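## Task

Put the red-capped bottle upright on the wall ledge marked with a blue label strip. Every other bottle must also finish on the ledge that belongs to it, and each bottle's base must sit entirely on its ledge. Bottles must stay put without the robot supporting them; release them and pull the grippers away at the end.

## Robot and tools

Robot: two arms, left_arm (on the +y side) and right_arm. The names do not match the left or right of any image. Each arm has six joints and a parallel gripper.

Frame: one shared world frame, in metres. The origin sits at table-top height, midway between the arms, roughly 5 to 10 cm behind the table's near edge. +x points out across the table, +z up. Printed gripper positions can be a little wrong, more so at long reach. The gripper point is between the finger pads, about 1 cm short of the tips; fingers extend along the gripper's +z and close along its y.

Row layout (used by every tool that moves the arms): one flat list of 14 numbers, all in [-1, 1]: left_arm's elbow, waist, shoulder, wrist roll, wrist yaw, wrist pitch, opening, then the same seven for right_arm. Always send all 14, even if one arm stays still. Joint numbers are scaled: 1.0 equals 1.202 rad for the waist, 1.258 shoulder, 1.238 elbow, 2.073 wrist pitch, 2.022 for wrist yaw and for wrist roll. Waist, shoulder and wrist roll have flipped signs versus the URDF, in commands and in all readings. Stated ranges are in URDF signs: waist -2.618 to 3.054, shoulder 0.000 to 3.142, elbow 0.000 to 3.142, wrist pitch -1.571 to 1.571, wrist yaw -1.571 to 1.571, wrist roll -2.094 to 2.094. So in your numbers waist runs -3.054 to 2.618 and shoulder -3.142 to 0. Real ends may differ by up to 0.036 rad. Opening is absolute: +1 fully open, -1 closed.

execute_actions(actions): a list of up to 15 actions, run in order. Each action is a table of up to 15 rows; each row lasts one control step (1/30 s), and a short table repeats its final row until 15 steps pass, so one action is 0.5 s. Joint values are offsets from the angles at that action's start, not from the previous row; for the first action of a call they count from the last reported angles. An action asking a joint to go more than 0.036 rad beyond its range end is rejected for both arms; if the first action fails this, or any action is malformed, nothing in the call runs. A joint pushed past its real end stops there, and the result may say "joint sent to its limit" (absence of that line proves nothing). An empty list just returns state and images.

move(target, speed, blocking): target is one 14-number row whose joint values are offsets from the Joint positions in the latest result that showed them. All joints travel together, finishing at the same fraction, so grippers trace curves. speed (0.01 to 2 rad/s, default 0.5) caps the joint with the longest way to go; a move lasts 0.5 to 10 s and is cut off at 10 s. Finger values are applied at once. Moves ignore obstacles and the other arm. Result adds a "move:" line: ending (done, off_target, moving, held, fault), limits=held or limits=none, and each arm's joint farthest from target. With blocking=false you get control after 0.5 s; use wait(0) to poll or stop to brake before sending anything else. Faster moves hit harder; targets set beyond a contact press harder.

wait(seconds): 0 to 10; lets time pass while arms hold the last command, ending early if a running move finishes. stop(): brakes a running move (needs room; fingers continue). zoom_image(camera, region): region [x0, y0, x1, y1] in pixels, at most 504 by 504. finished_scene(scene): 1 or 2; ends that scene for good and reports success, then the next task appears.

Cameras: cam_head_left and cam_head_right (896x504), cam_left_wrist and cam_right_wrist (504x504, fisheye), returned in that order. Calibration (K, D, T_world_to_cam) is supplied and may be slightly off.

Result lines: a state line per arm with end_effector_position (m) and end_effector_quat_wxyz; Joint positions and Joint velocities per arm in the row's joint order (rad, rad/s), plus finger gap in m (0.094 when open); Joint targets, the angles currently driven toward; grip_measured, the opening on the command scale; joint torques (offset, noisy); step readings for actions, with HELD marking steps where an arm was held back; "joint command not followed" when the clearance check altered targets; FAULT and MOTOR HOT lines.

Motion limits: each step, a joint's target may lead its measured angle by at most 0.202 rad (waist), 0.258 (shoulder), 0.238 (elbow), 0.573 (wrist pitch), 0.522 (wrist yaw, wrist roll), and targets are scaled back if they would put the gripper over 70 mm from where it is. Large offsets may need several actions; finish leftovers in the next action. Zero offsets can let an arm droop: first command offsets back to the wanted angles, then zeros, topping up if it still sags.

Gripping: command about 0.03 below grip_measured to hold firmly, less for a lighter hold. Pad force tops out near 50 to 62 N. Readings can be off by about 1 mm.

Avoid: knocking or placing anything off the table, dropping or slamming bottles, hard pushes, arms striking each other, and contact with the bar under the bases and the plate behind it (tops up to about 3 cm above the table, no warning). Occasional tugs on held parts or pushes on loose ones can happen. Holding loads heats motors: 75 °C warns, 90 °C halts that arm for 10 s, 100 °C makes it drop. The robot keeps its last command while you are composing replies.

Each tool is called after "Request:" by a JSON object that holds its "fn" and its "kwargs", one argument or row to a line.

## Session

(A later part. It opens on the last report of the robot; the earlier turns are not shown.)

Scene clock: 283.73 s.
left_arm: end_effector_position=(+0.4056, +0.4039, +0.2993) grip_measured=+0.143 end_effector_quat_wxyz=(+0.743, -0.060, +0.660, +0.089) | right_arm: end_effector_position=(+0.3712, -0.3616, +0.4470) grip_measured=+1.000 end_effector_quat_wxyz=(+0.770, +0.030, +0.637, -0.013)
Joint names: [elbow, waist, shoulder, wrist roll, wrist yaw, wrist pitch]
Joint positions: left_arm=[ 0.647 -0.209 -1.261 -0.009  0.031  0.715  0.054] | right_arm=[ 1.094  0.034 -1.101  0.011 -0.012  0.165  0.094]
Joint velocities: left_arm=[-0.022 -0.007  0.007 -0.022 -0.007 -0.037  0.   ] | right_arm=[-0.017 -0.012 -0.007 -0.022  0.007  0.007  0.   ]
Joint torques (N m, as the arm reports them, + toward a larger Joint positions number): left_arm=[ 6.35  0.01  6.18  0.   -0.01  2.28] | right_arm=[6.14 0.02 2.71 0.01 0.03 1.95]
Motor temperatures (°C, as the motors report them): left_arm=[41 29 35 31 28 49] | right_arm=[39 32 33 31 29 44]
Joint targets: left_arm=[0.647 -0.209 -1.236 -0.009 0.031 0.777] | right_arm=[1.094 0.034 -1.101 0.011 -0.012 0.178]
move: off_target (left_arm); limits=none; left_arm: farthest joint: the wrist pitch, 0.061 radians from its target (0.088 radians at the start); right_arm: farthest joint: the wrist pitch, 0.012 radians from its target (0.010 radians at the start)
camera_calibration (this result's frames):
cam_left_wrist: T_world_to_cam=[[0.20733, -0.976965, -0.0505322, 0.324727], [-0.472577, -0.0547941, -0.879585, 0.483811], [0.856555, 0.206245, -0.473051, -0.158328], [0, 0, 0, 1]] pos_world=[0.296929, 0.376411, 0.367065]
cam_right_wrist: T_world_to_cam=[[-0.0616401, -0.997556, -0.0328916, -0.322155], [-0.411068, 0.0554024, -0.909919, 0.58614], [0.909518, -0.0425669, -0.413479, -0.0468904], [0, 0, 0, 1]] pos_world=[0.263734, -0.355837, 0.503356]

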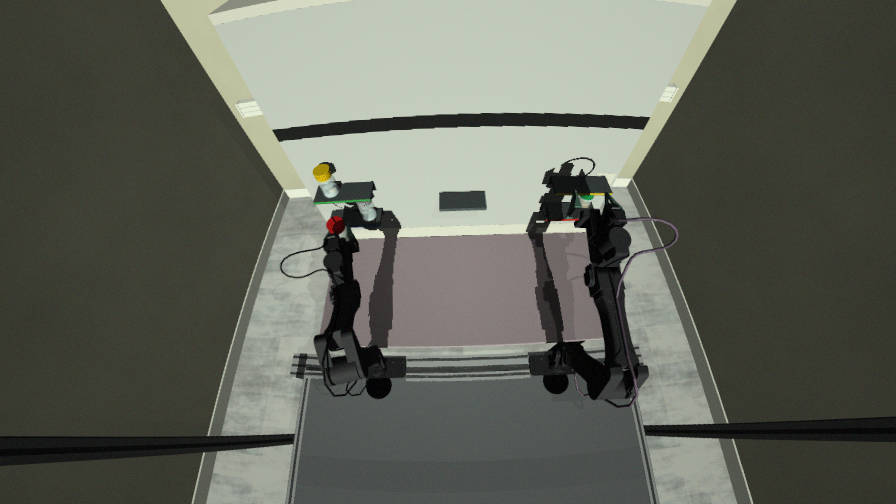

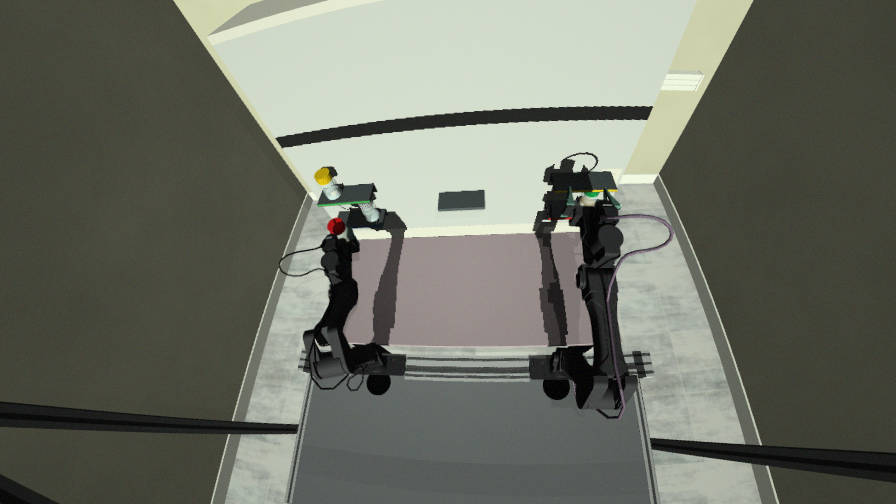

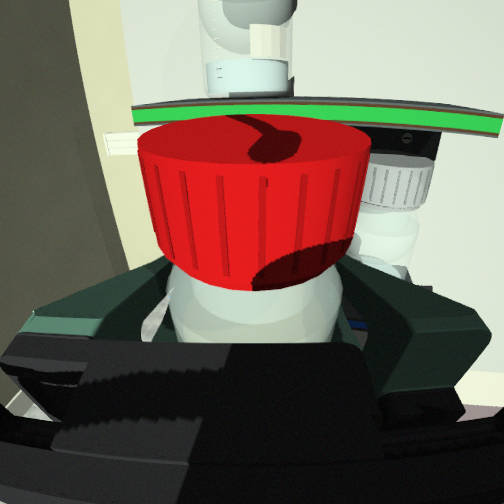

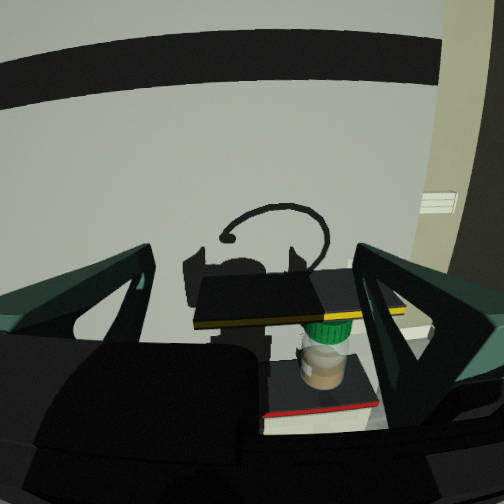

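Request:
{"fn": "move", "kwargs": {
  "target": [-0.055,0,0.02,0,0,0.063,0.02, 0,0,0,0,0,0.005,1],
  "speed": 0.2
}}

Request:
{"fn": "zoom_image", "kwargs": {
  "camera": "cam_head_left",
  "region": [290,160,410,260]
}}

Scene clock: 293.13 s.
left_arm: end_effector_position=(+0.3994, +0.4026, +0.2845) grip_measured=+0.143 end_effector_quat_wxyz=(+0.744, -0.060, +0.659, +0.089) | right_arm: end_effector_position=(+0.3714, -0.3616, +0.4463) grip_measured=+1.000 end_effector_quat_wxyz=(+0.769, +0.030, +0.638, -0.013)
Joint names: [elbow, waist, shoulder, wrist roll, wrist yaw, wrist pitch]
Joint positions: left_arm=[ 0.581 -0.209 -1.261 -0.009  0.031  0.785  0.054] | right_arm=[ 1.094  0.034 -1.101  0.011 -0.012  0.162  0.094]
Joint velocities: left_arm=[ 0.007 -0.007 -0.007 -0.007  0.081 -0.081 -0.001] | right_arm=[ 0.002 -0.017  0.002 -0.051 -0.007  0.007  0.   ]
Joint torques (N m, as the arm reports them, + toward a larger Joint positions number): left_arm=[ 6.13  0.02  6.03  0.   -0.01  2.3 ] | right_arm=[ 6.07 -0.03  2.77  0.01  0.02  1.95]
Motor temperatures (°C, as the motors report them): left_arm=[41 29 36 31 28 50] | right_arm=[39 32 33 31 29 44]
Joint targets: left_arm=[0.579 -0.209 -1.236 -0.009 0.031 0.846] | right_arm=[1.094 0.034 -1.101 0.011 -0.012 0.175]
move: off_target (left_arm); limits=none; left_arm: farthest joint: the wrist pitch, 0.061 radians from its target (0.130 radians at the start); right_arm: farthest joint: the wrist pitch, 0.013 radians from its target (0.010 radians at the start)
camera_calibration (this result's frames):
cam_left_wrist: T_world_to_cam=[[0.207434, -0.976938, -0.0506342, 0.323968], [-0.469972, -0.0541268, -0.88102, 0.466903], [0.857961, 0.20655, -0.470361, -0.161123], [0, 0, 0, 1]] pos_world=[0.290466, 0.375049, 0.351968]
cam_right_wrist: T_world_to_cam=[[-0.0616158, -0.997557, -0.0329123, -0.32215], [-0.413495, 0.0555246, -0.908812, 0.586047], [0.908419, -0.0423881, -0.415906, -0.0457153], [0, 0, 0, 1]] pos_world=[0.264007, -0.355841, 0.502991]

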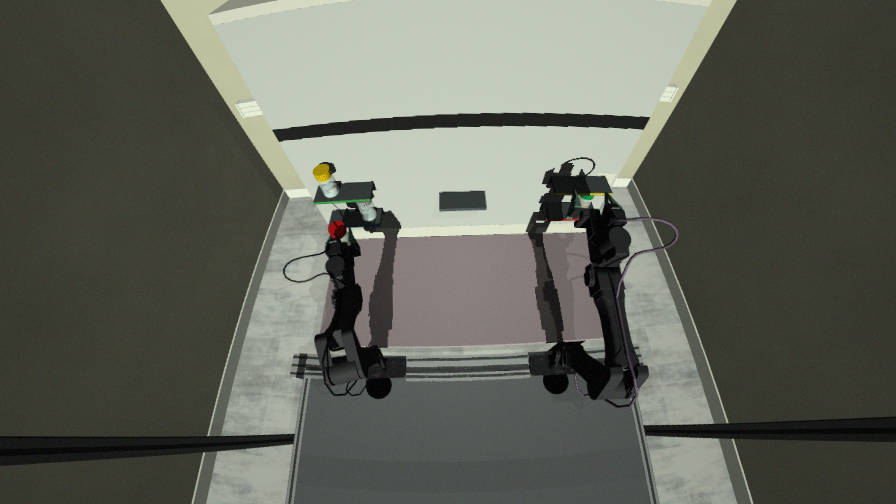

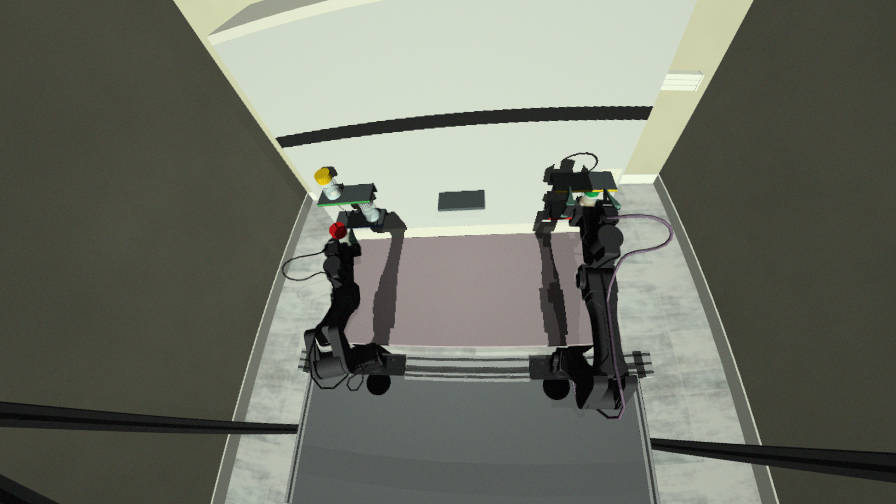

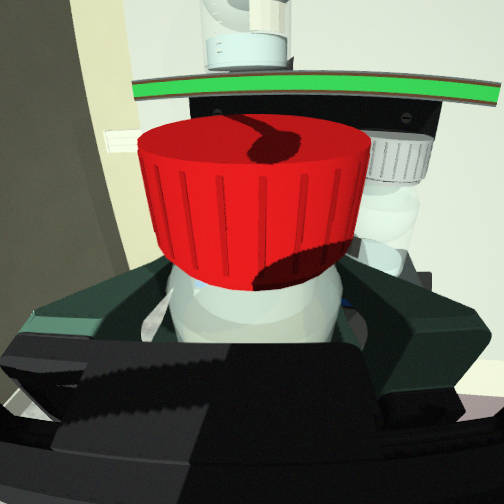

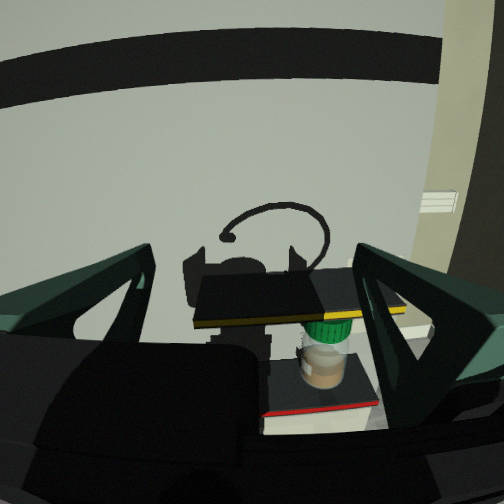

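Region (290, 160, 410, 260) of cam_head_left's 896x504 image, scaled by 4.200, with more detail than that image has.

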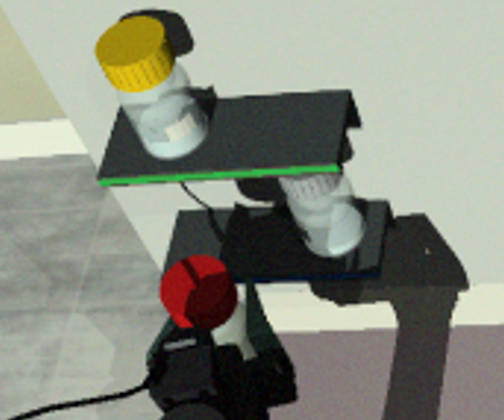

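Request:
{"fn": "move", "kwargs": {
  "target": [0.165,0,-0.156,0,0,0.054,0.02, 0,0,0,0,0,0.005,1],
  "speed": 0.15
}}

Scene clock: 309.83 s.
left_arm: end_effector_position=(+0.4440, +0.4135, +0.2915) grip_measured=+0.143 end_effector_quat_wxyz=(+0.749, -0.059, +0.654, +0.090) | right_arm: end_effector_position=(+0.3715, -0.3615, +0.4455) grip_measured=+1.000 end_effector_quat_wxyz=(+0.768, +0.030, +0.640, -0.013)
Joint names: [elbow, waist, shoulder, wrist roll, wrist yaw, wrist pitch]
Joint positions: left_arm=[ 0.74  -0.209 -1.457 -0.009  0.031  0.835  0.054] | right_arm=[ 1.094  0.034 -1.101  0.011 -0.012  0.159  0.094]
Joint velocities: left_arm=[-0.007  0.012 -0.027 -0.037  0.037 -0.022 -0.001] | right_arm=[-0.002 -0.002  0.012 -0.007 -0.007  0.066  0.   ]
Joint torques (N m, as the arm reports them, + toward a larger Joint positions number): left_arm=[ 9.26  0.    5.66  0.   -0.01  2.27] | right_arm=[6.06 0.   2.76 0.01 0.03 1.97]
Motor temperatures (°C, as the motors report them): left_arm=[41 29 36 31 28 51] | right_arm=[39 32 33 31 29 44]
Joint targets: left_arm=[0.785 -0.209 -1.458 -0.009 0.031 0.897] | right_arm=[1.094 0.034 -1.101 0.011 -0.012 0.173]
move: off_target (left_arm); limits=none; left_arm: farthest joint: the wrist pitch, 0.062 radians from its target (0.112 radians at the start); right_arm: farthest joint: the wrist pitch, 0.014 radians from its target (0.010 radians at the start)
camera_calibration (this result's frames):
cam_left_wrist: T_world_to_cam=[[0.207921, -0.97681, -0.0511014, 0.325616], [-0.457868, -0.0510284, -0.887554, 0.489887], [0.864364, 0.207939, -0.45786, -0.205405], [0, 0, 0, 1]] pos_world=[0.334147, 0.385775, 0.357394]
cam_right_wrist: T_world_to_cam=[[-0.0615845, -0.997558, -0.0329391, -0.322144], [-0.41661, 0.055681, -0.907378, 0.585924], [0.906997, -0.0421577, -0.419022, -0.0442048], [0, 0, 0, 1]] pos_world=[0.264356, -0.355846, 0.50252]

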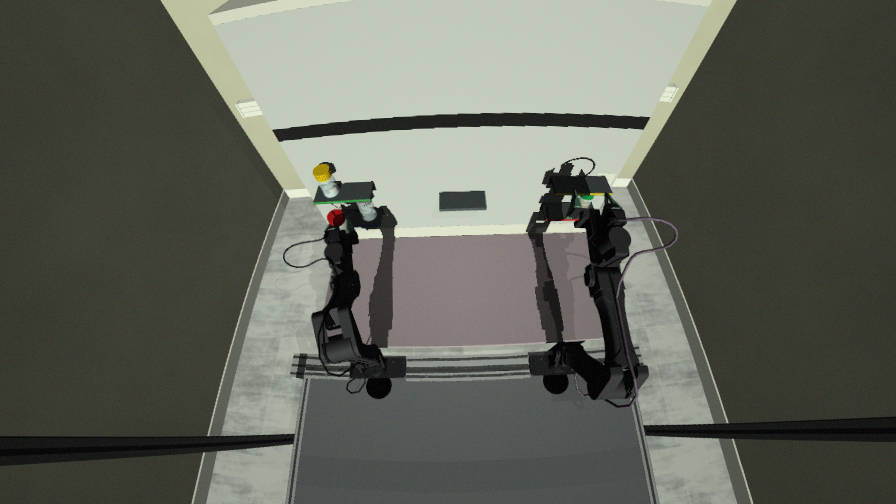

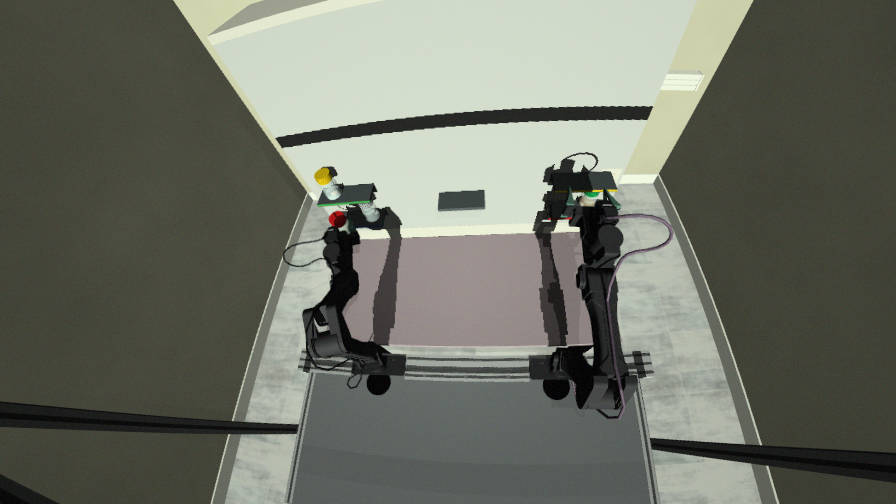

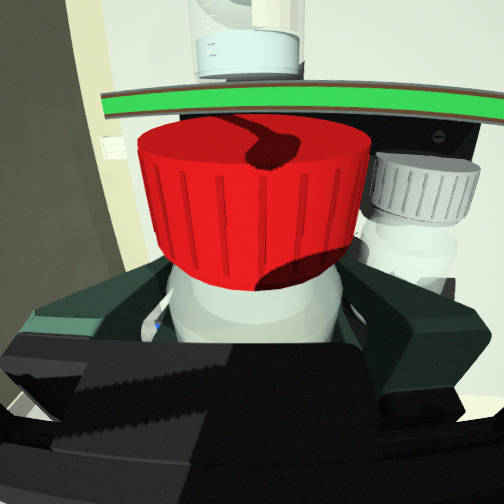

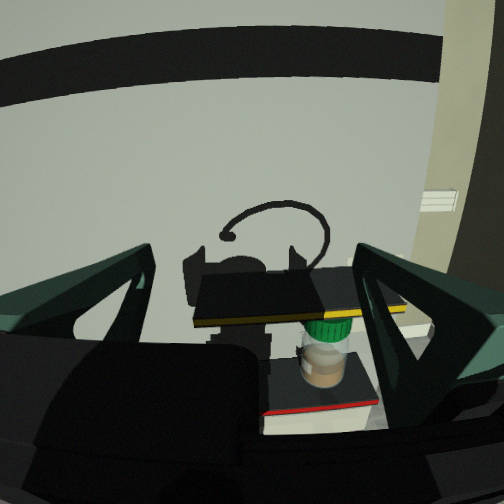

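Request:
{"fn": "move", "kwargs": {
  "target": [-0.018,0,0.015,0,0,0.033,0.02, 0,0,0,0,0,0.005,1],
  "speed": 0.1
}}

Scene clock: 316.77 s.
left_arm: end_effector_position=(+0.4421, +0.4132, +0.2835) grip_measured=+0.143 end_effector_quat_wxyz=(+0.745, -0.060, +0.659, +0.089) | right_arm: end_effector_position=(+0.3716, -0.3615, +0.4448) grip_measured=+1.000 end_effector_quat_wxyz=(+0.767, +0.030, +0.641, -0.013)
Joint names: [elbow, waist, shoulder, wrist roll, wrist yaw, wrist pitch]
Joint positions: left_arm=[ 0.72  -0.209 -1.457 -0.009  0.031  0.842  0.054] | right_arm=[ 1.094  0.034 -1.101  0.011 -0.012  0.156  0.094]
Joint velocities: left_arm=[-0.007 -0.022  0.007 -0.007  0.051  0.051  0.001] | right_arm=[-0.007  0.007 -0.002 -0.022  0.007  0.022  0.   ]
Joint torques (N m, as the arm reports them, + toward a larger Joint positions number): left_arm=[ 6.    0.01  7.13  0.   -0.01  2.28] | right_arm=[6.09 0.   2.69 0.   0.02 1.95]
Motor temperatures (°C, as the motors report them): left_arm=[42 29 36 31 28 51] | right_arm=[39 32 33 31 29 44]
Joint targets: left_arm=[0.718 -0.209 -1.438 -0.009 0.031 0.904] | right_arm=[1.094 0.034 -1.101 0.011 -0.012 0.169]
move: off_target (left_arm); limits=none; left_arm: farthest joint: the wrist pitch, 0.061 radians from its target (0.068 radians at the start); right_arm: farthest joint: the wrist pitch, 0.013 radians from its target (0.011 radians at the start)
camera_calibration (this result's frames):
cam_left_wrist: T_world_to_cam=[[0.207447, -0.976934, -0.0506469, 0.325398], [-0.469646, -0.0540433, -0.881199, 0.486546], [0.858137, 0.206589, -0.470024, -0.200642], [0, 0, 0, 1]] pos_world=[0.33318, 0.385637, 0.350918]
cam_right_wrist: T_world_to_cam=[[-0.0615603, -0.997559, -0.03296, -0.322139], [-0.41903, 0.055802, -0.906256, 0.585824], [0.905883, -0.0419782, -0.421442, -0.0430304], [0, 0, 0, 1]] pos_world=[0.264627, -0.355849, 0.502154]

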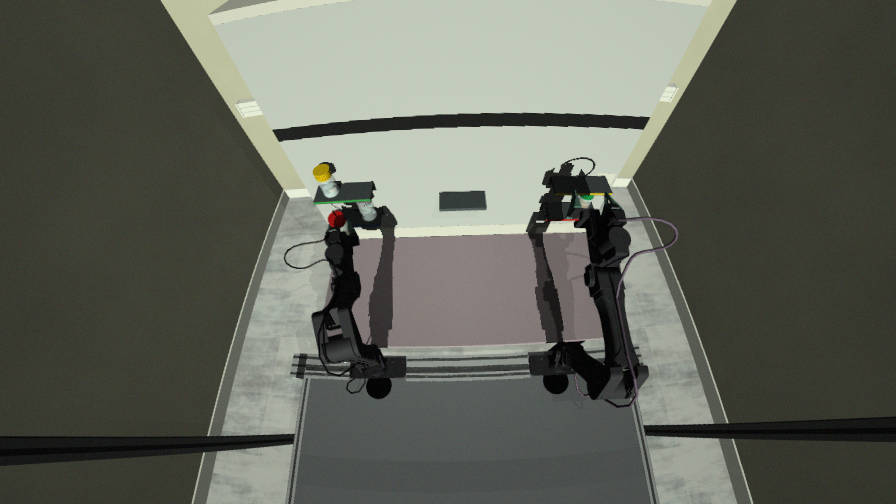

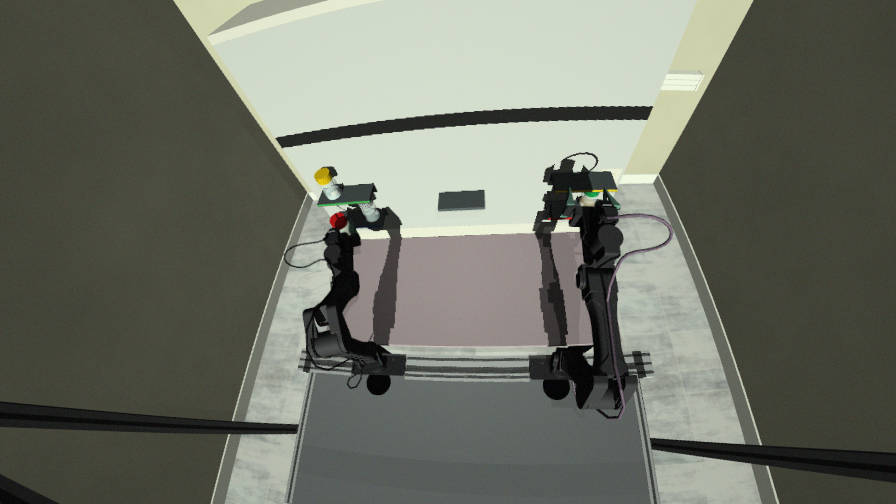

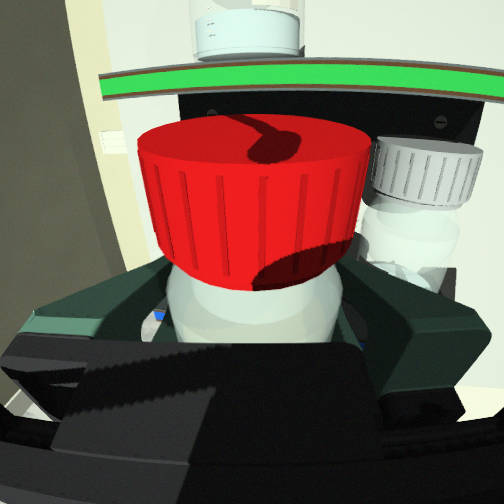

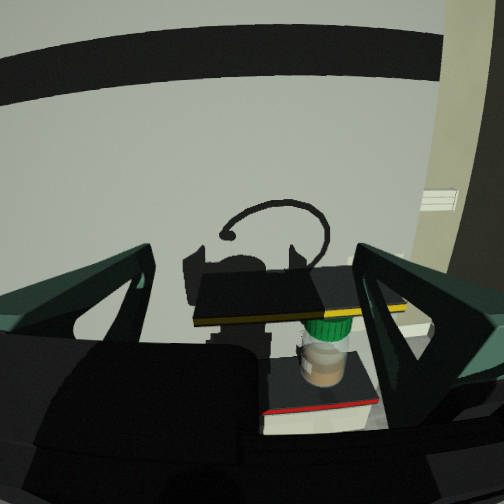

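Request:
{"fn": "execute_actions", "kwargs": {
  "actions": [
    [[0.034,0,0.01,0,0,0.03,0.02,0,0,0,0,0,0.005,1]],
    [[0.036,0,-0.004,0,0,0.03,0.02,0,0,0,0,0,0,1],[0.04,0,-0.008,0,0,0.03,0.02,0,0,0,0,0,0,1],[0.044,0,-0.012,0,0,0.03,0.02,0,0,0,0,0,0,1],[0.048,0,-0.016,0,0,0.03,0.02,0,0,0,0,0,0,1],[0.052,0,-0.02,0,0,0.03,0.02,0,0,0,0,0,0,1],[0.056,0,-0.024,0,0,0.03,0.02,0,0,0,0,0,0,1],[0.06,0,-0.028,0,0,0.03,0.02,0,0,0,0,0,0,1],[0.064,0,-0.032,0,0,0.03,0.02,0,0,0,0,0,0,1]],
    [[0.036,0,-0.004,0,0,0.03,0.02,0,0,0,0,0,0,1],[0.04,0,-0.008,0,0,0.03,0.02,0,0,0,0,0,0,1],[0.044,0,-0.012,0,0,0.03,0.02,0,0,0,0,0,0,1],[0.048,0,-0.016,0,0,0.03,0.02,0,0,0,0,0,0,1],[0.052,0,-0.02,0,0,0.03,0.02,0,0,0,0,0,0,1],[0.056,0,-0.024,0,0,0.03,0.02,0,0,0,0,0,0,1],[0.06,0,-0.028,0,0,0.03,0.02,0,0,0,0,0,0,1],[0.064,0,-0.032,0,0,0.03,0.02,0,0,0,0,0,0,1]]
  ]
}}

Scene clock: 343.77 s.
left_arm: end_effector_position=(+0.4618, +0.4181, +0.2792) grip_measured=+0.143 end_effector_quat_wxyz=(+0.741, -0.060, +0.663, +0.089) | right_arm: end_effector_position=(+0.3721, -0.3615, +0.4423) grip_measured=+1.000 end_effector_quat_wxyz=(+0.764, +0.030, +0.645, -0.013)
Joint names: [elbow, waist, shoulder, wrist roll, wrist yaw, wrist pitch]
Joint positions: left_arm=[ 0.787 -0.209 -1.541 -0.009  0.031  0.848  0.054] | right_arm=[ 1.094  0.034 -1.101  0.011 -0.012  0.146  0.094]
Joint velocities: left_arm=[ 0.002 -0.002  0.002 -0.037  0.007 -0.051 -0.001] | right_arm=[-0.002  0.012 -0.002  0.037  0.037  0.037  0.   ]
Joint torques (N m, as the arm reports them, + toward a larger Joint positions number): left_arm=[ 9.25  0.01  6.53  0.   -0.01  2.26] | right_arm=[6.13 0.02 2.77 0.   0.03 1.88]
Motor temperatures (°C, as the motors report them): left_arm=[41 29 37 31 28 52] | right_arm=[39 32 32 31 29 44]
Joint targets: left_arm=[0.832 -0.209 -1.539 -0.009 0.031 0.908] | right_arm=[1.094 0.034 -1.101 0.011 -0.012 0.151]
Step readings (joint positions; steps 1 to 15: 1st action; 16 to 30: 2nd action; 31 to 45: 3rd action):
0: left_arm=[0.720 -0.209 -1.457 -0.009 0.031 0.843] | right_arm=[1.094 0.034 -1.101 0.011 -0.012 0.156]
1: left_arm=[0.720 -0.209 -1.457 -0.009 0.031 0.843] | right_arm=[1.094 0.034 -1.101 0.011 -0.012 0.156]
2: left_arm=[0.720 -0.209 -1.457 -0.009 0.031 0.843] | right_arm=[1.094 0.034 -1.101 0.011 -0.012 0.156]
4: left_arm=[0.720 -0.209 -1.457 -0.009 0.031 0.843] | right_arm=[1.094 0.034 -1.101 0.011 -0.012 0.156]
8: left_arm=[0.720 -0.209 -1.457 -0.009 0.031 0.843] | right_arm=[1.094 0.034 -1.101 0.011 -0.012 0.156]
15: left_arm=[0.720 -0.209 -1.457 -0.009 0.031 0.843] | right_arm=[1.094 0.034 -1.101 0.011 -0.012 0.156]
16: left_arm=[0.720 -0.209 -1.457 -0.009 0.031 0.843] | right_arm=[1.094 0.034 -1.101 0.011 -0.012 0.156]
17: left_arm=[0.720 -0.209 -1.459 -0.009 0.031 0.844] | right_arm=[1.094 0.034 -1.101 0.011 -0.012 0.155]
19: left_arm=[0.725 -0.209 -1.466 -0.009 0.031 0.846] | right_arm=[1.094 0.034 -1.101 0.011 -0.012 0.153]
23: left_arm=[0.745 -0.209 -1.489 -0.009 0.031 0.846] | right_arm=[1.094 0.034 -1.101 0.011 -0.012 0.152]
30: left_arm=[0.753 -0.209 -1.499 -0.009 0.031 0.846] | right_arm=[1.094 0.034 -1.101 0.011 -0.012 0.151]
31: left_arm=[0.753 -0.209 -1.499 -0.009 0.031 0.846] | right_arm=[1.094 0.034 -1.101 0.011 -0.012 0.150]
32: left_arm=[0.753 -0.209 -1.500 -0.009 0.031 0.847] | right_arm=[1.094 0.034 -1.101 0.011 -0.012 0.150]
34: left_arm=[0.759 -0.209 -1.507 -0.009 0.031 0.848] | right_arm=[1.094 0.034 -1.101 0.011 -0.012 0.148]
38: left_arm=[0.779 -0.209 -1.531 -0.009 0.031 0.848] | right_arm=[1.094 0.034 -1.101 0.011 -0.012 0.147]
45: Joint positions above
camera_calibration (this result's frames):
cam_left_wrist: T_world_to_cam=[[0.207083, -0.97703, -0.0502887, 0.326029], [-0.478746, -0.0563752, -0.876141, 0.496], [0.853181, 0.20551, -0.479424, -0.215234], [0, 0, 0, 1]] pos_world=[0.353577, 0.390735, 0.347774]
cam_right_wrist: T_world_to_cam=[[-0.0614674, -0.997562, -0.0330412, -0.322119], [-0.428335, 0.0562646, -0.901866, 0.585409], [0.901527, -0.0412827, -0.43075, -0.0385028], [0, 0, 0, 1]] pos_world=[0.265663, -0.355861, 0.500733]

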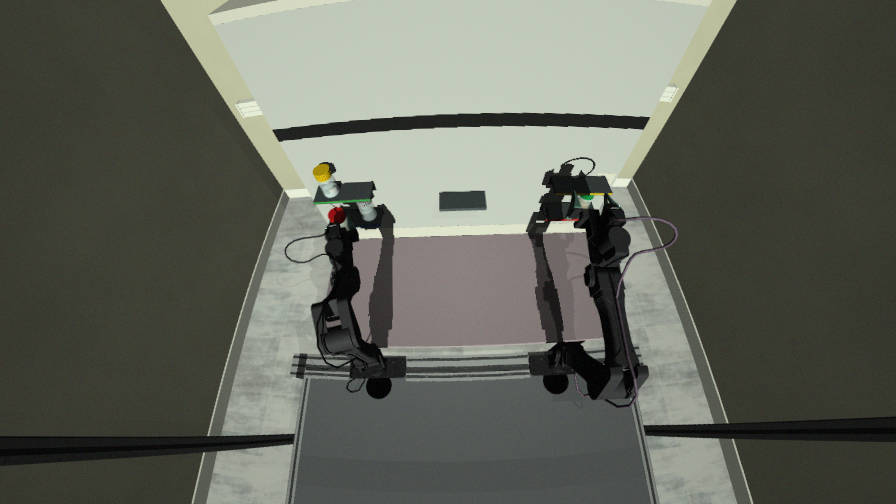

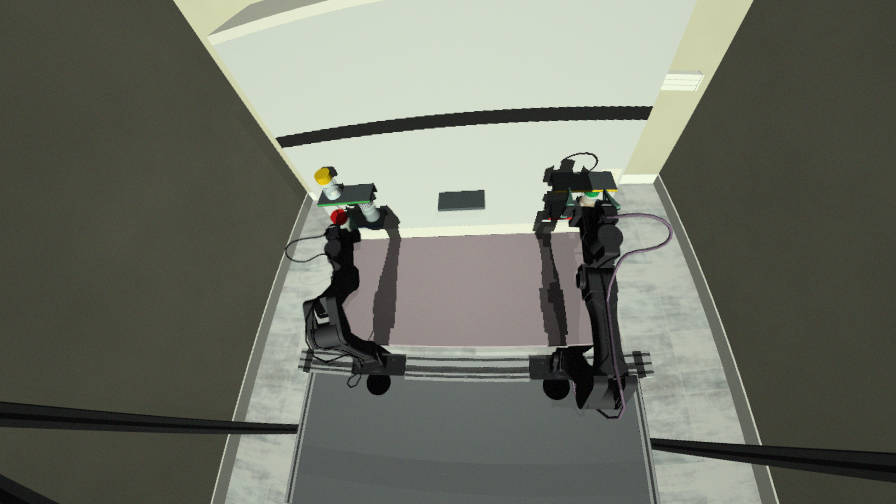

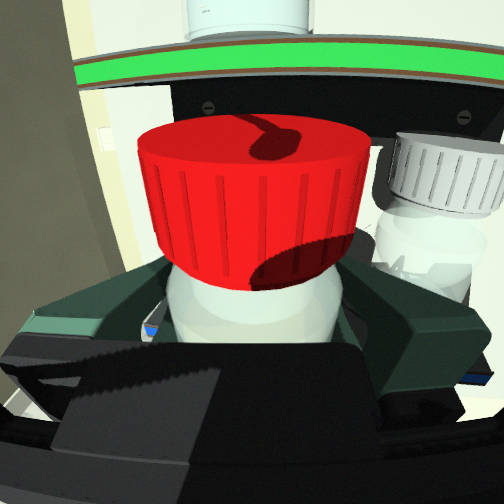

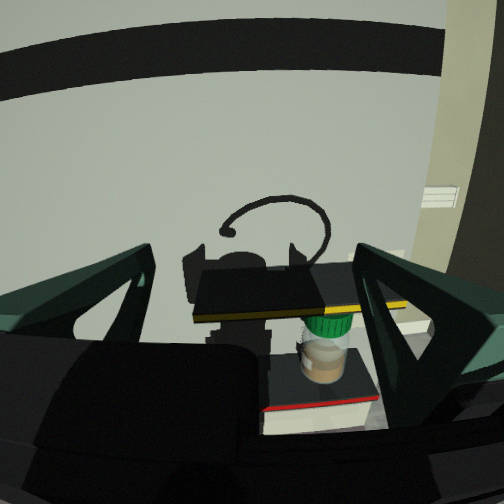

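Request:
{"fn": "execute_actions", "kwargs": {
  "actions": [
    [[0.044,0,-0.002,0,0,0.03,0.02,0,0,0,0,0,0.01,1],[0.048,0,-0.006,0,0,0.03,0.02,0,0,0,0,0,0.01,1],[0.052,0,-0.01,0,0,0.03,0.02,0,0,0,0,0,0.01,1],[0.056,0,-0.014,0,0,0.03,0.02,0,0,0,0,0,0.01,1],[0.06,0,-0.018,0,0,0.03,0.02,0,0,0,0,0,0.01,1],[0.064,0,-0.022,0,0,0.03,0.02,0,0,0,0,0,0.01,1],[0.068,0,-0.026,0,0,0.03,0.02,0,0,0,0,0,0.01,1],[0.072,0,-0.03,0,0,0.03,0.02,0,0,0,0,0,0.01,1]],
    [[0.044,0,-0.004,0,0,0.03,0.02,0,0,0,0,0,0,1],[0.048,0,-0.008,0,0,0.03,0.02,0,0,0,0,0,0,1],[0.052,0,-0.012,0,0,0.03,0.02,0,0,0,0,0,0,1],[0.056,0,-0.016,0,0,0.03,0.02,0,0,0,0,0,0,1],[0.06,0,-0.02,0,0,0.03,0.02,0,0,0,0,0,0,1],[0.064,0,-0.024,0,0,0.03,0.02,0,0,0,0,0,0,1],[0.068,0,-0.028,0,0,0.03,0.02,0,0,0,0,0,0,1],[0.072,0,-0.032,0,0,0.03,0.02,0,0,0,0,0,0,1]],
    [[0.044,0,-0.004,0,0,0.03,0.02,0,0,0,0,0,0,1],[0.048,0,-0.008,0,0,0.03,0.02,0,0,0,0,0,0,1],[0.052,0,-0.012,0,0,0.03,0.02,0,0,0,0,0,0,1],[0.056,0,-0.016,0,0,0.03,0.02,0,0,0,0,0,0,1],[0.06,0,-0.02,0,0,0.03,0.02,0,0,0,0,0,0,1],[0.064,0,-0.024,0,0,0.03,0.02,0,0,0,0,0,0,1],[0.068,0,-0.028,0,0,0.03,0.02,0,0,0,0,0,0,1],[0.072,0,-0.032,0,0,0.03,0.02,0,0,0,0,0,0,1]]
  ]
}}

Scene clock: 362.20 s.
left_arm: end_effector_position=(+0.4943, +0.4261, +0.2842) grip_measured=+0.143 end_effector_quat_wxyz=(+0.746, -0.059, +0.657, +0.089) | right_arm: end_effector_position=(+0.3725, -0.3614, +0.4396) grip_measured=+1.000 end_effector_quat_wxyz=(+0.760, +0.030, +0.649, -0.013)
Joint names: [elbow, waist, shoulder, wrist roll, wrist yaw, wrist pitch]
Joint positions: left_arm=[ 0.919 -0.209 -1.667 -0.009  0.031  0.858  0.054] | right_arm=[ 1.094  0.034 -1.101  0.011 -0.012  0.135  0.094]
Joint velocities: left_arm=[-0.017 -0.007 -0.012 -0.007 -0.022  0.037 -0.   ] | right_arm=[-0.012  0.002 -0.002  0.007  0.037  0.022  0.   ]
Joint torques (N m, as the arm reports them, + toward a larger Joint positions number): left_arm=[ 9.23  0.01  7.8   0.   -0.01  2.26] | right_arm=[ 6.12 -0.05  2.83  0.    0.02  1.91]
Motor temperatures (°C, as the motors report them): left_arm=[43 29 37 31 28 53] | right_arm=[39 32 32 31 29 44]
Joint targets: left_arm=[0.964 -0.209 -1.663 -0.009 0.031 0.917] | right_arm=[1.094 0.034 -1.101 0.011 -0.012 0.140]
Step readings (joint positions; steps 1 to 15: 1st action; 16 to 30: 2nd action; 31 to 45: 3rd action):
0: left_arm=[0.787 -0.209 -1.541 -0.009 0.031 0.848] | right_arm=[1.094 0.034 -1.101 0.011 -0.012 0.145]
1: left_arm=[0.787 -0.209 -1.541 -0.009 0.031 0.849] | right_arm=[1.094 0.034 -1.101 0.011 -0.012 0.145]
2: left_arm=[0.788 -0.209 -1.542 -0.009 0.031 0.849] | right_arm=[1.094 0.034 -1.101 0.011 -0.012 0.145]
4: left_arm=[0.800 -0.209 -1.549 -0.009 0.031 0.849] | right_arm=[1.094 0.034 -1.101 0.011 -0.012 0.145]
8: left_arm=[0.824 -0.209 -1.570 -0.009 0.031 0.851] | right_arm=[1.094 0.034 -1.101 0.011 -0.012 0.145]
15: left_arm=[0.831 -0.209 -1.581 -0.009 0.031 0.852] | right_arm=[1.094 0.034 -1.101 0.011 -0.012 0.145]
16: left_arm=[0.831 -0.209 -1.581 -0.009 0.031 0.852] | right_arm=[1.094 0.034 -1.101 0.011 -0.012 0.145]
17: left_arm=[0.833 -0.209 -1.582 -0.009 0.031 0.852] | right_arm=[1.094 0.034 -1.101 0.011 -0.012 0.144]
19: left_arm=[0.845 -0.209 -1.591 -0.009 0.031 0.853] | right_arm=[1.094 0.034 -1.101 0.011 -0.012 0.142]
23: left_arm=[0.868 -0.209 -1.613 -0.009 0.031 0.855] | right_arm=[1.094 0.034 -1.101 0.011 -0.012 0.141]
30: left_arm=[0.875 -0.209 -1.623 -0.009 0.031 0.855] | right_arm=[1.094 0.034 -1.101 0.011 -0.012 0.140]
31: left_arm=[0.875 -0.209 -1.623 -0.009 0.031 0.855] | right_arm=[1.094 0.034 -1.101 0.011 -0.012 0.140]
32: left_arm=[0.877 -0.209 -1.625 -0.009 0.031 0.855] | right_arm=[1.094 0.034 -1.101 0.011 -0.012 0.139]
34: left_arm=[0.889 -0.209 -1.634 -0.009 0.031 0.856] | right_arm=[1.094 0.034 -1.101 0.011 -0.012 0.137]
38: left_arm=[0.912 -0.209 -1.656 -0.009 0.031 0.857] | right_arm=[1.094 0.034 -1.101 0.011 -0.012 0.136]
45: Joint positions above
camera_calibration (this result's frames):
cam_left_wrist: T_world_to_cam=[[0.207631, -0.976886, -0.0508244, 0.327154], [-0.465076, -0.0528731, -0.883691, 0.510296], [0.860578, 0.207118, -0.465304, -0.250587], [0, 0, 0, 1]] pos_world=[0.385049, 0.398474, 0.350972]
cam_right_wrist: T_world_to_cam=[[-0.0613685, -0.997565, -0.0331294, -0.322097], [-0.43828, 0.0567534, -0.897045, 0.584912], [0.896741, -0.0405304, -0.440695, -0.0336449], [0, 0, 0, 1]] pos_world=[0.266759, -0.355873, 0.499194]

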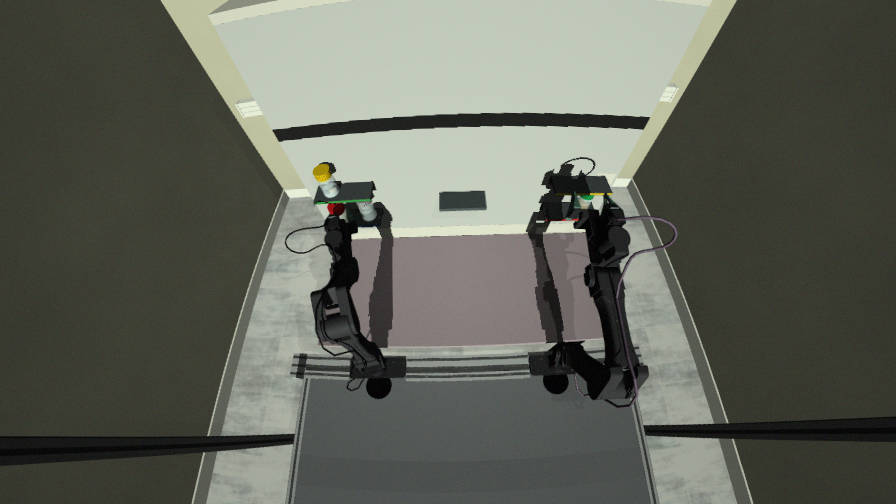

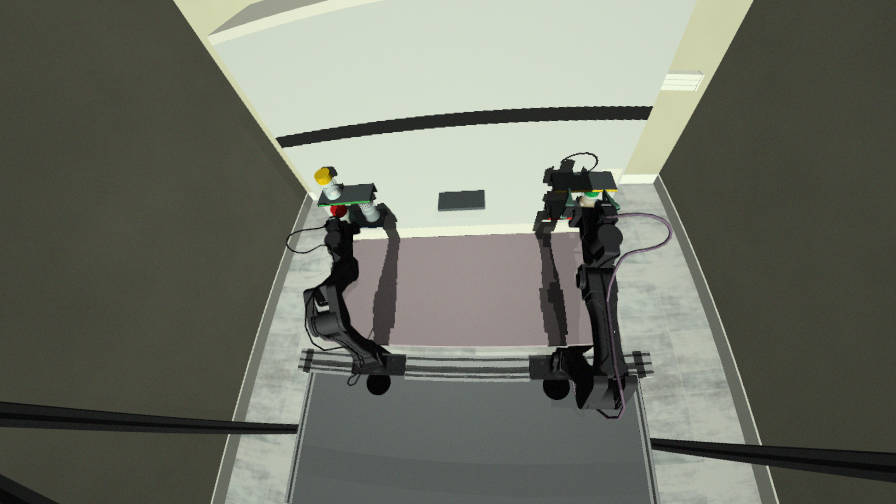

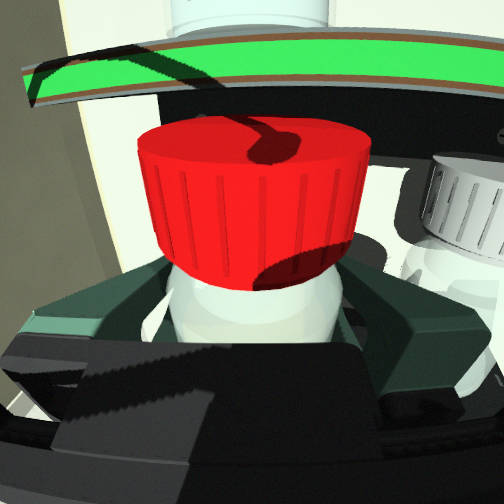

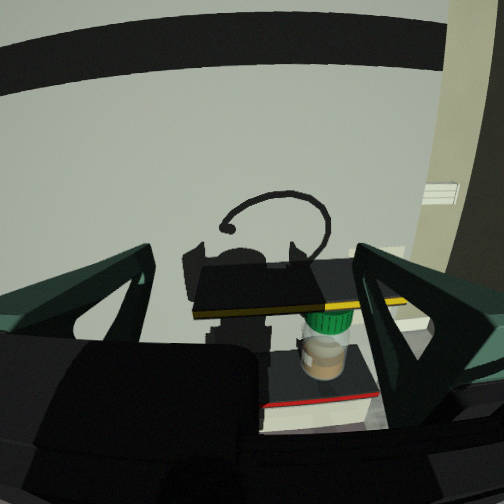

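Request:
{"fn": "execute_actions", "kwargs": {
  "actions": [
    [[0.04,0,-0.004,0,0,0.03,0.02,0,0,0,0,0,0.01,1],[0.044,0,-0.008,0,0,0.03,0.02,0,0,0,0,0,0.01,1],[0.048,0,-0.012,0,0,0.03,0.02,0,0,0,0,0,0.01,1],[0.052,0,-0.016,0,0,0.03,0.02,0,0,0,0,0,0.01,1],[0.056,0,-0.02,0,0,0.03,0.02,0,0,0,0,0,0.01,1],[0.06,0,-0.024,0,0,0.03,0.02,0,0,0,0,0,0.01,1],[0.064,0,-0.028,0,0,0.03,0.02,0,0,0,0,0,0.01,1],[0.068,0,-0.032,0,0,0.03,0.02,0,0,0,0,0,0.01,1],[0.072,0,-0.036,0,0,0.03,0.02,0,0,0,0,0,0.01,1],[0.075,0,-0.04,0,0,0.03,0.02,0,0,0,0,0,0.01,1]]
  ]
}}

Request:
{"fn": "zoom_image", "kwargs": {
  "camera": "cam_head_left",
  "region": [290,160,410,260]
}}

Scene clock: 371.53 s.
left_arm: end_effector_position=(+0.5076, +0.4294, +0.2796) grip_measured=+0.143 end_effector_quat_wxyz=(+0.745, -0.060, +0.659, +0.089) | right_arm: end_effector_position=(+0.3725, -0.3614, +0.4395) grip_measured=+1.000 end_effector_quat_wxyz=(+0.760, +0.030, +0.649, -0.013)
Joint names: [elbow, waist, shoulder, wrist roll, wrist yaw, wrist pitch]
Joint positions: left_arm=[ 0.966 -0.209 -1.722 -0.009  0.031  0.86   0.054] | right_arm=[ 1.094  0.034 -1.101  0.011 -0.012  0.134  0.094]
Joint velocities: left_arm=[-0.002 -0.007  0.012  0.037  0.022 -0.007 -0.001] | right_arm=[ 0.002  0.012 -0.007  0.007  0.037  0.022  0.   ]
Joint torques (N m, as the arm reports them, + toward a larger Joint positions number): left_arm=[ 9.27  0.01  8.31  0.   -0.01  2.27] | right_arm=[ 6.1  -0.03  2.78  0.    0.02  2.06]
Motor temperatures (°C, as the motors report them): left_arm=[44 29 37 31 28 53] | right_arm=[39 32 32 31 29 44]
Joint targets: left_arm=[1.012 -0.209 -1.717 -0.009 0.031 0.920] | right_arm=[1.094 0.034 -1.101 0.011 -0.012 0.155]
Step readings (joint positions):
0: left_arm=[0.919 -0.209 -1.667 -0.009 0.031 0.858] | right_arm=[1.094 0.034 -1.101 0.011 -0.012 0.134]
1: left_arm=[0.919 -0.209 -1.667 -0.009 0.031 0.858] | right_arm=[1.094 0.034 -1.101 0.011 -0.012 0.134]
2: left_arm=[0.919 -0.209 -1.668 -0.009 0.031 0.859] | right_arm=[1.094 0.034 -1.101 0.011 -0.012 0.134]
4: left_arm=[0.928 -0.209 -1.677 -0.009 0.031 0.860] | right_arm=[1.094 0.034 -1.101 0.011 -0.012 0.134]
8: left_arm=[0.951 -0.209 -1.701 -0.009 0.031 0.860] | right_arm=[1.094 0.034 -1.101 0.011 -0.012 0.134]
15: Joint positions above
camera_calibration (this result's frames):
cam_left_wrist: T_world_to_cam=[[0.207447, -0.976934, -0.0506469, 0.327507], [-0.469646, -0.0540433, -0.881199, 0.5147], [0.858137, 0.206589, -0.470024, -0.262006], [0, 0, 0, 1]] pos_world=[0.398623, 0.401897, 0.346992]
cam_right_wrist: T_world_to_cam=[[-0.0613651, -0.997565, -0.0331325, -0.322097], [-0.438622, 0.0567701, -0.896877, 0.584894], [0.896574, -0.0405043, -0.441037, -0.0334775], [0, 0, 0, 1]] pos_world=[0.266797, -0.355873, 0.499141]

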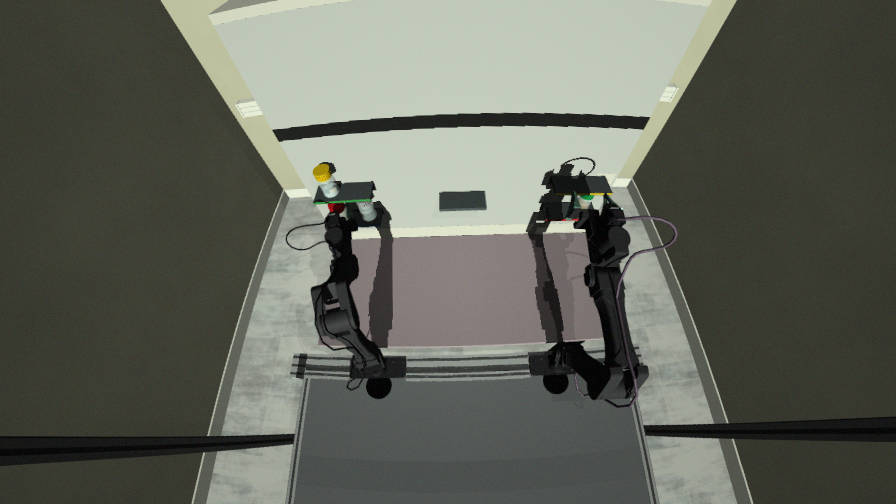

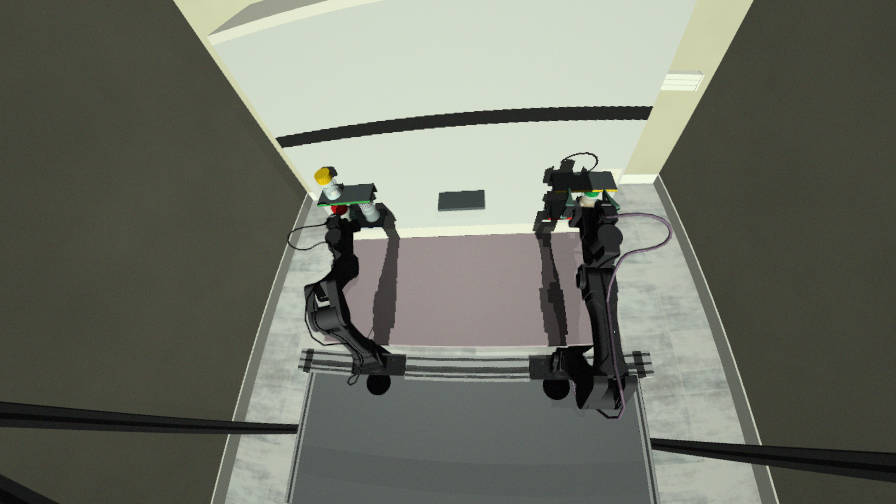

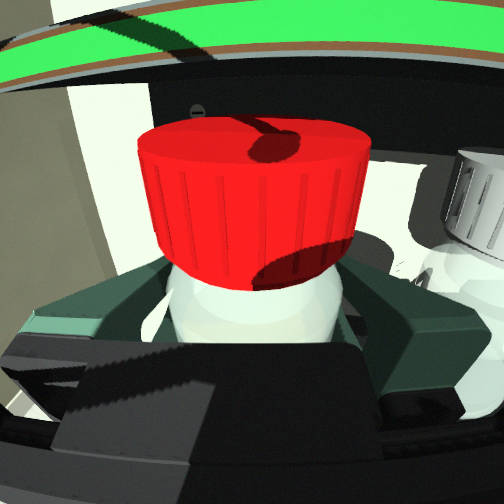

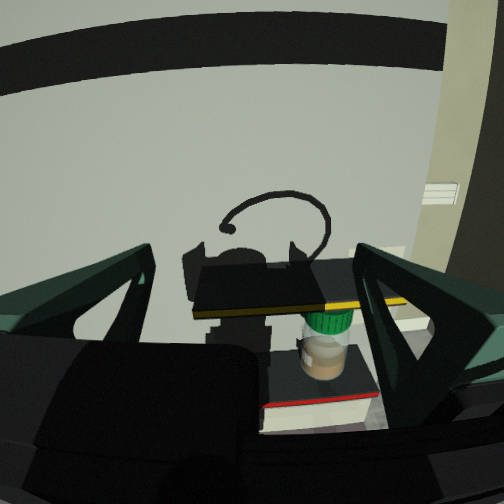

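Region (290, 160, 410, 260) of cam_head_left's 896x504 image, scaled by 4.200, with more detail than that image has.

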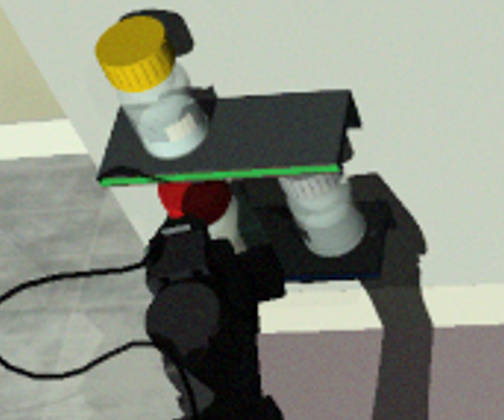

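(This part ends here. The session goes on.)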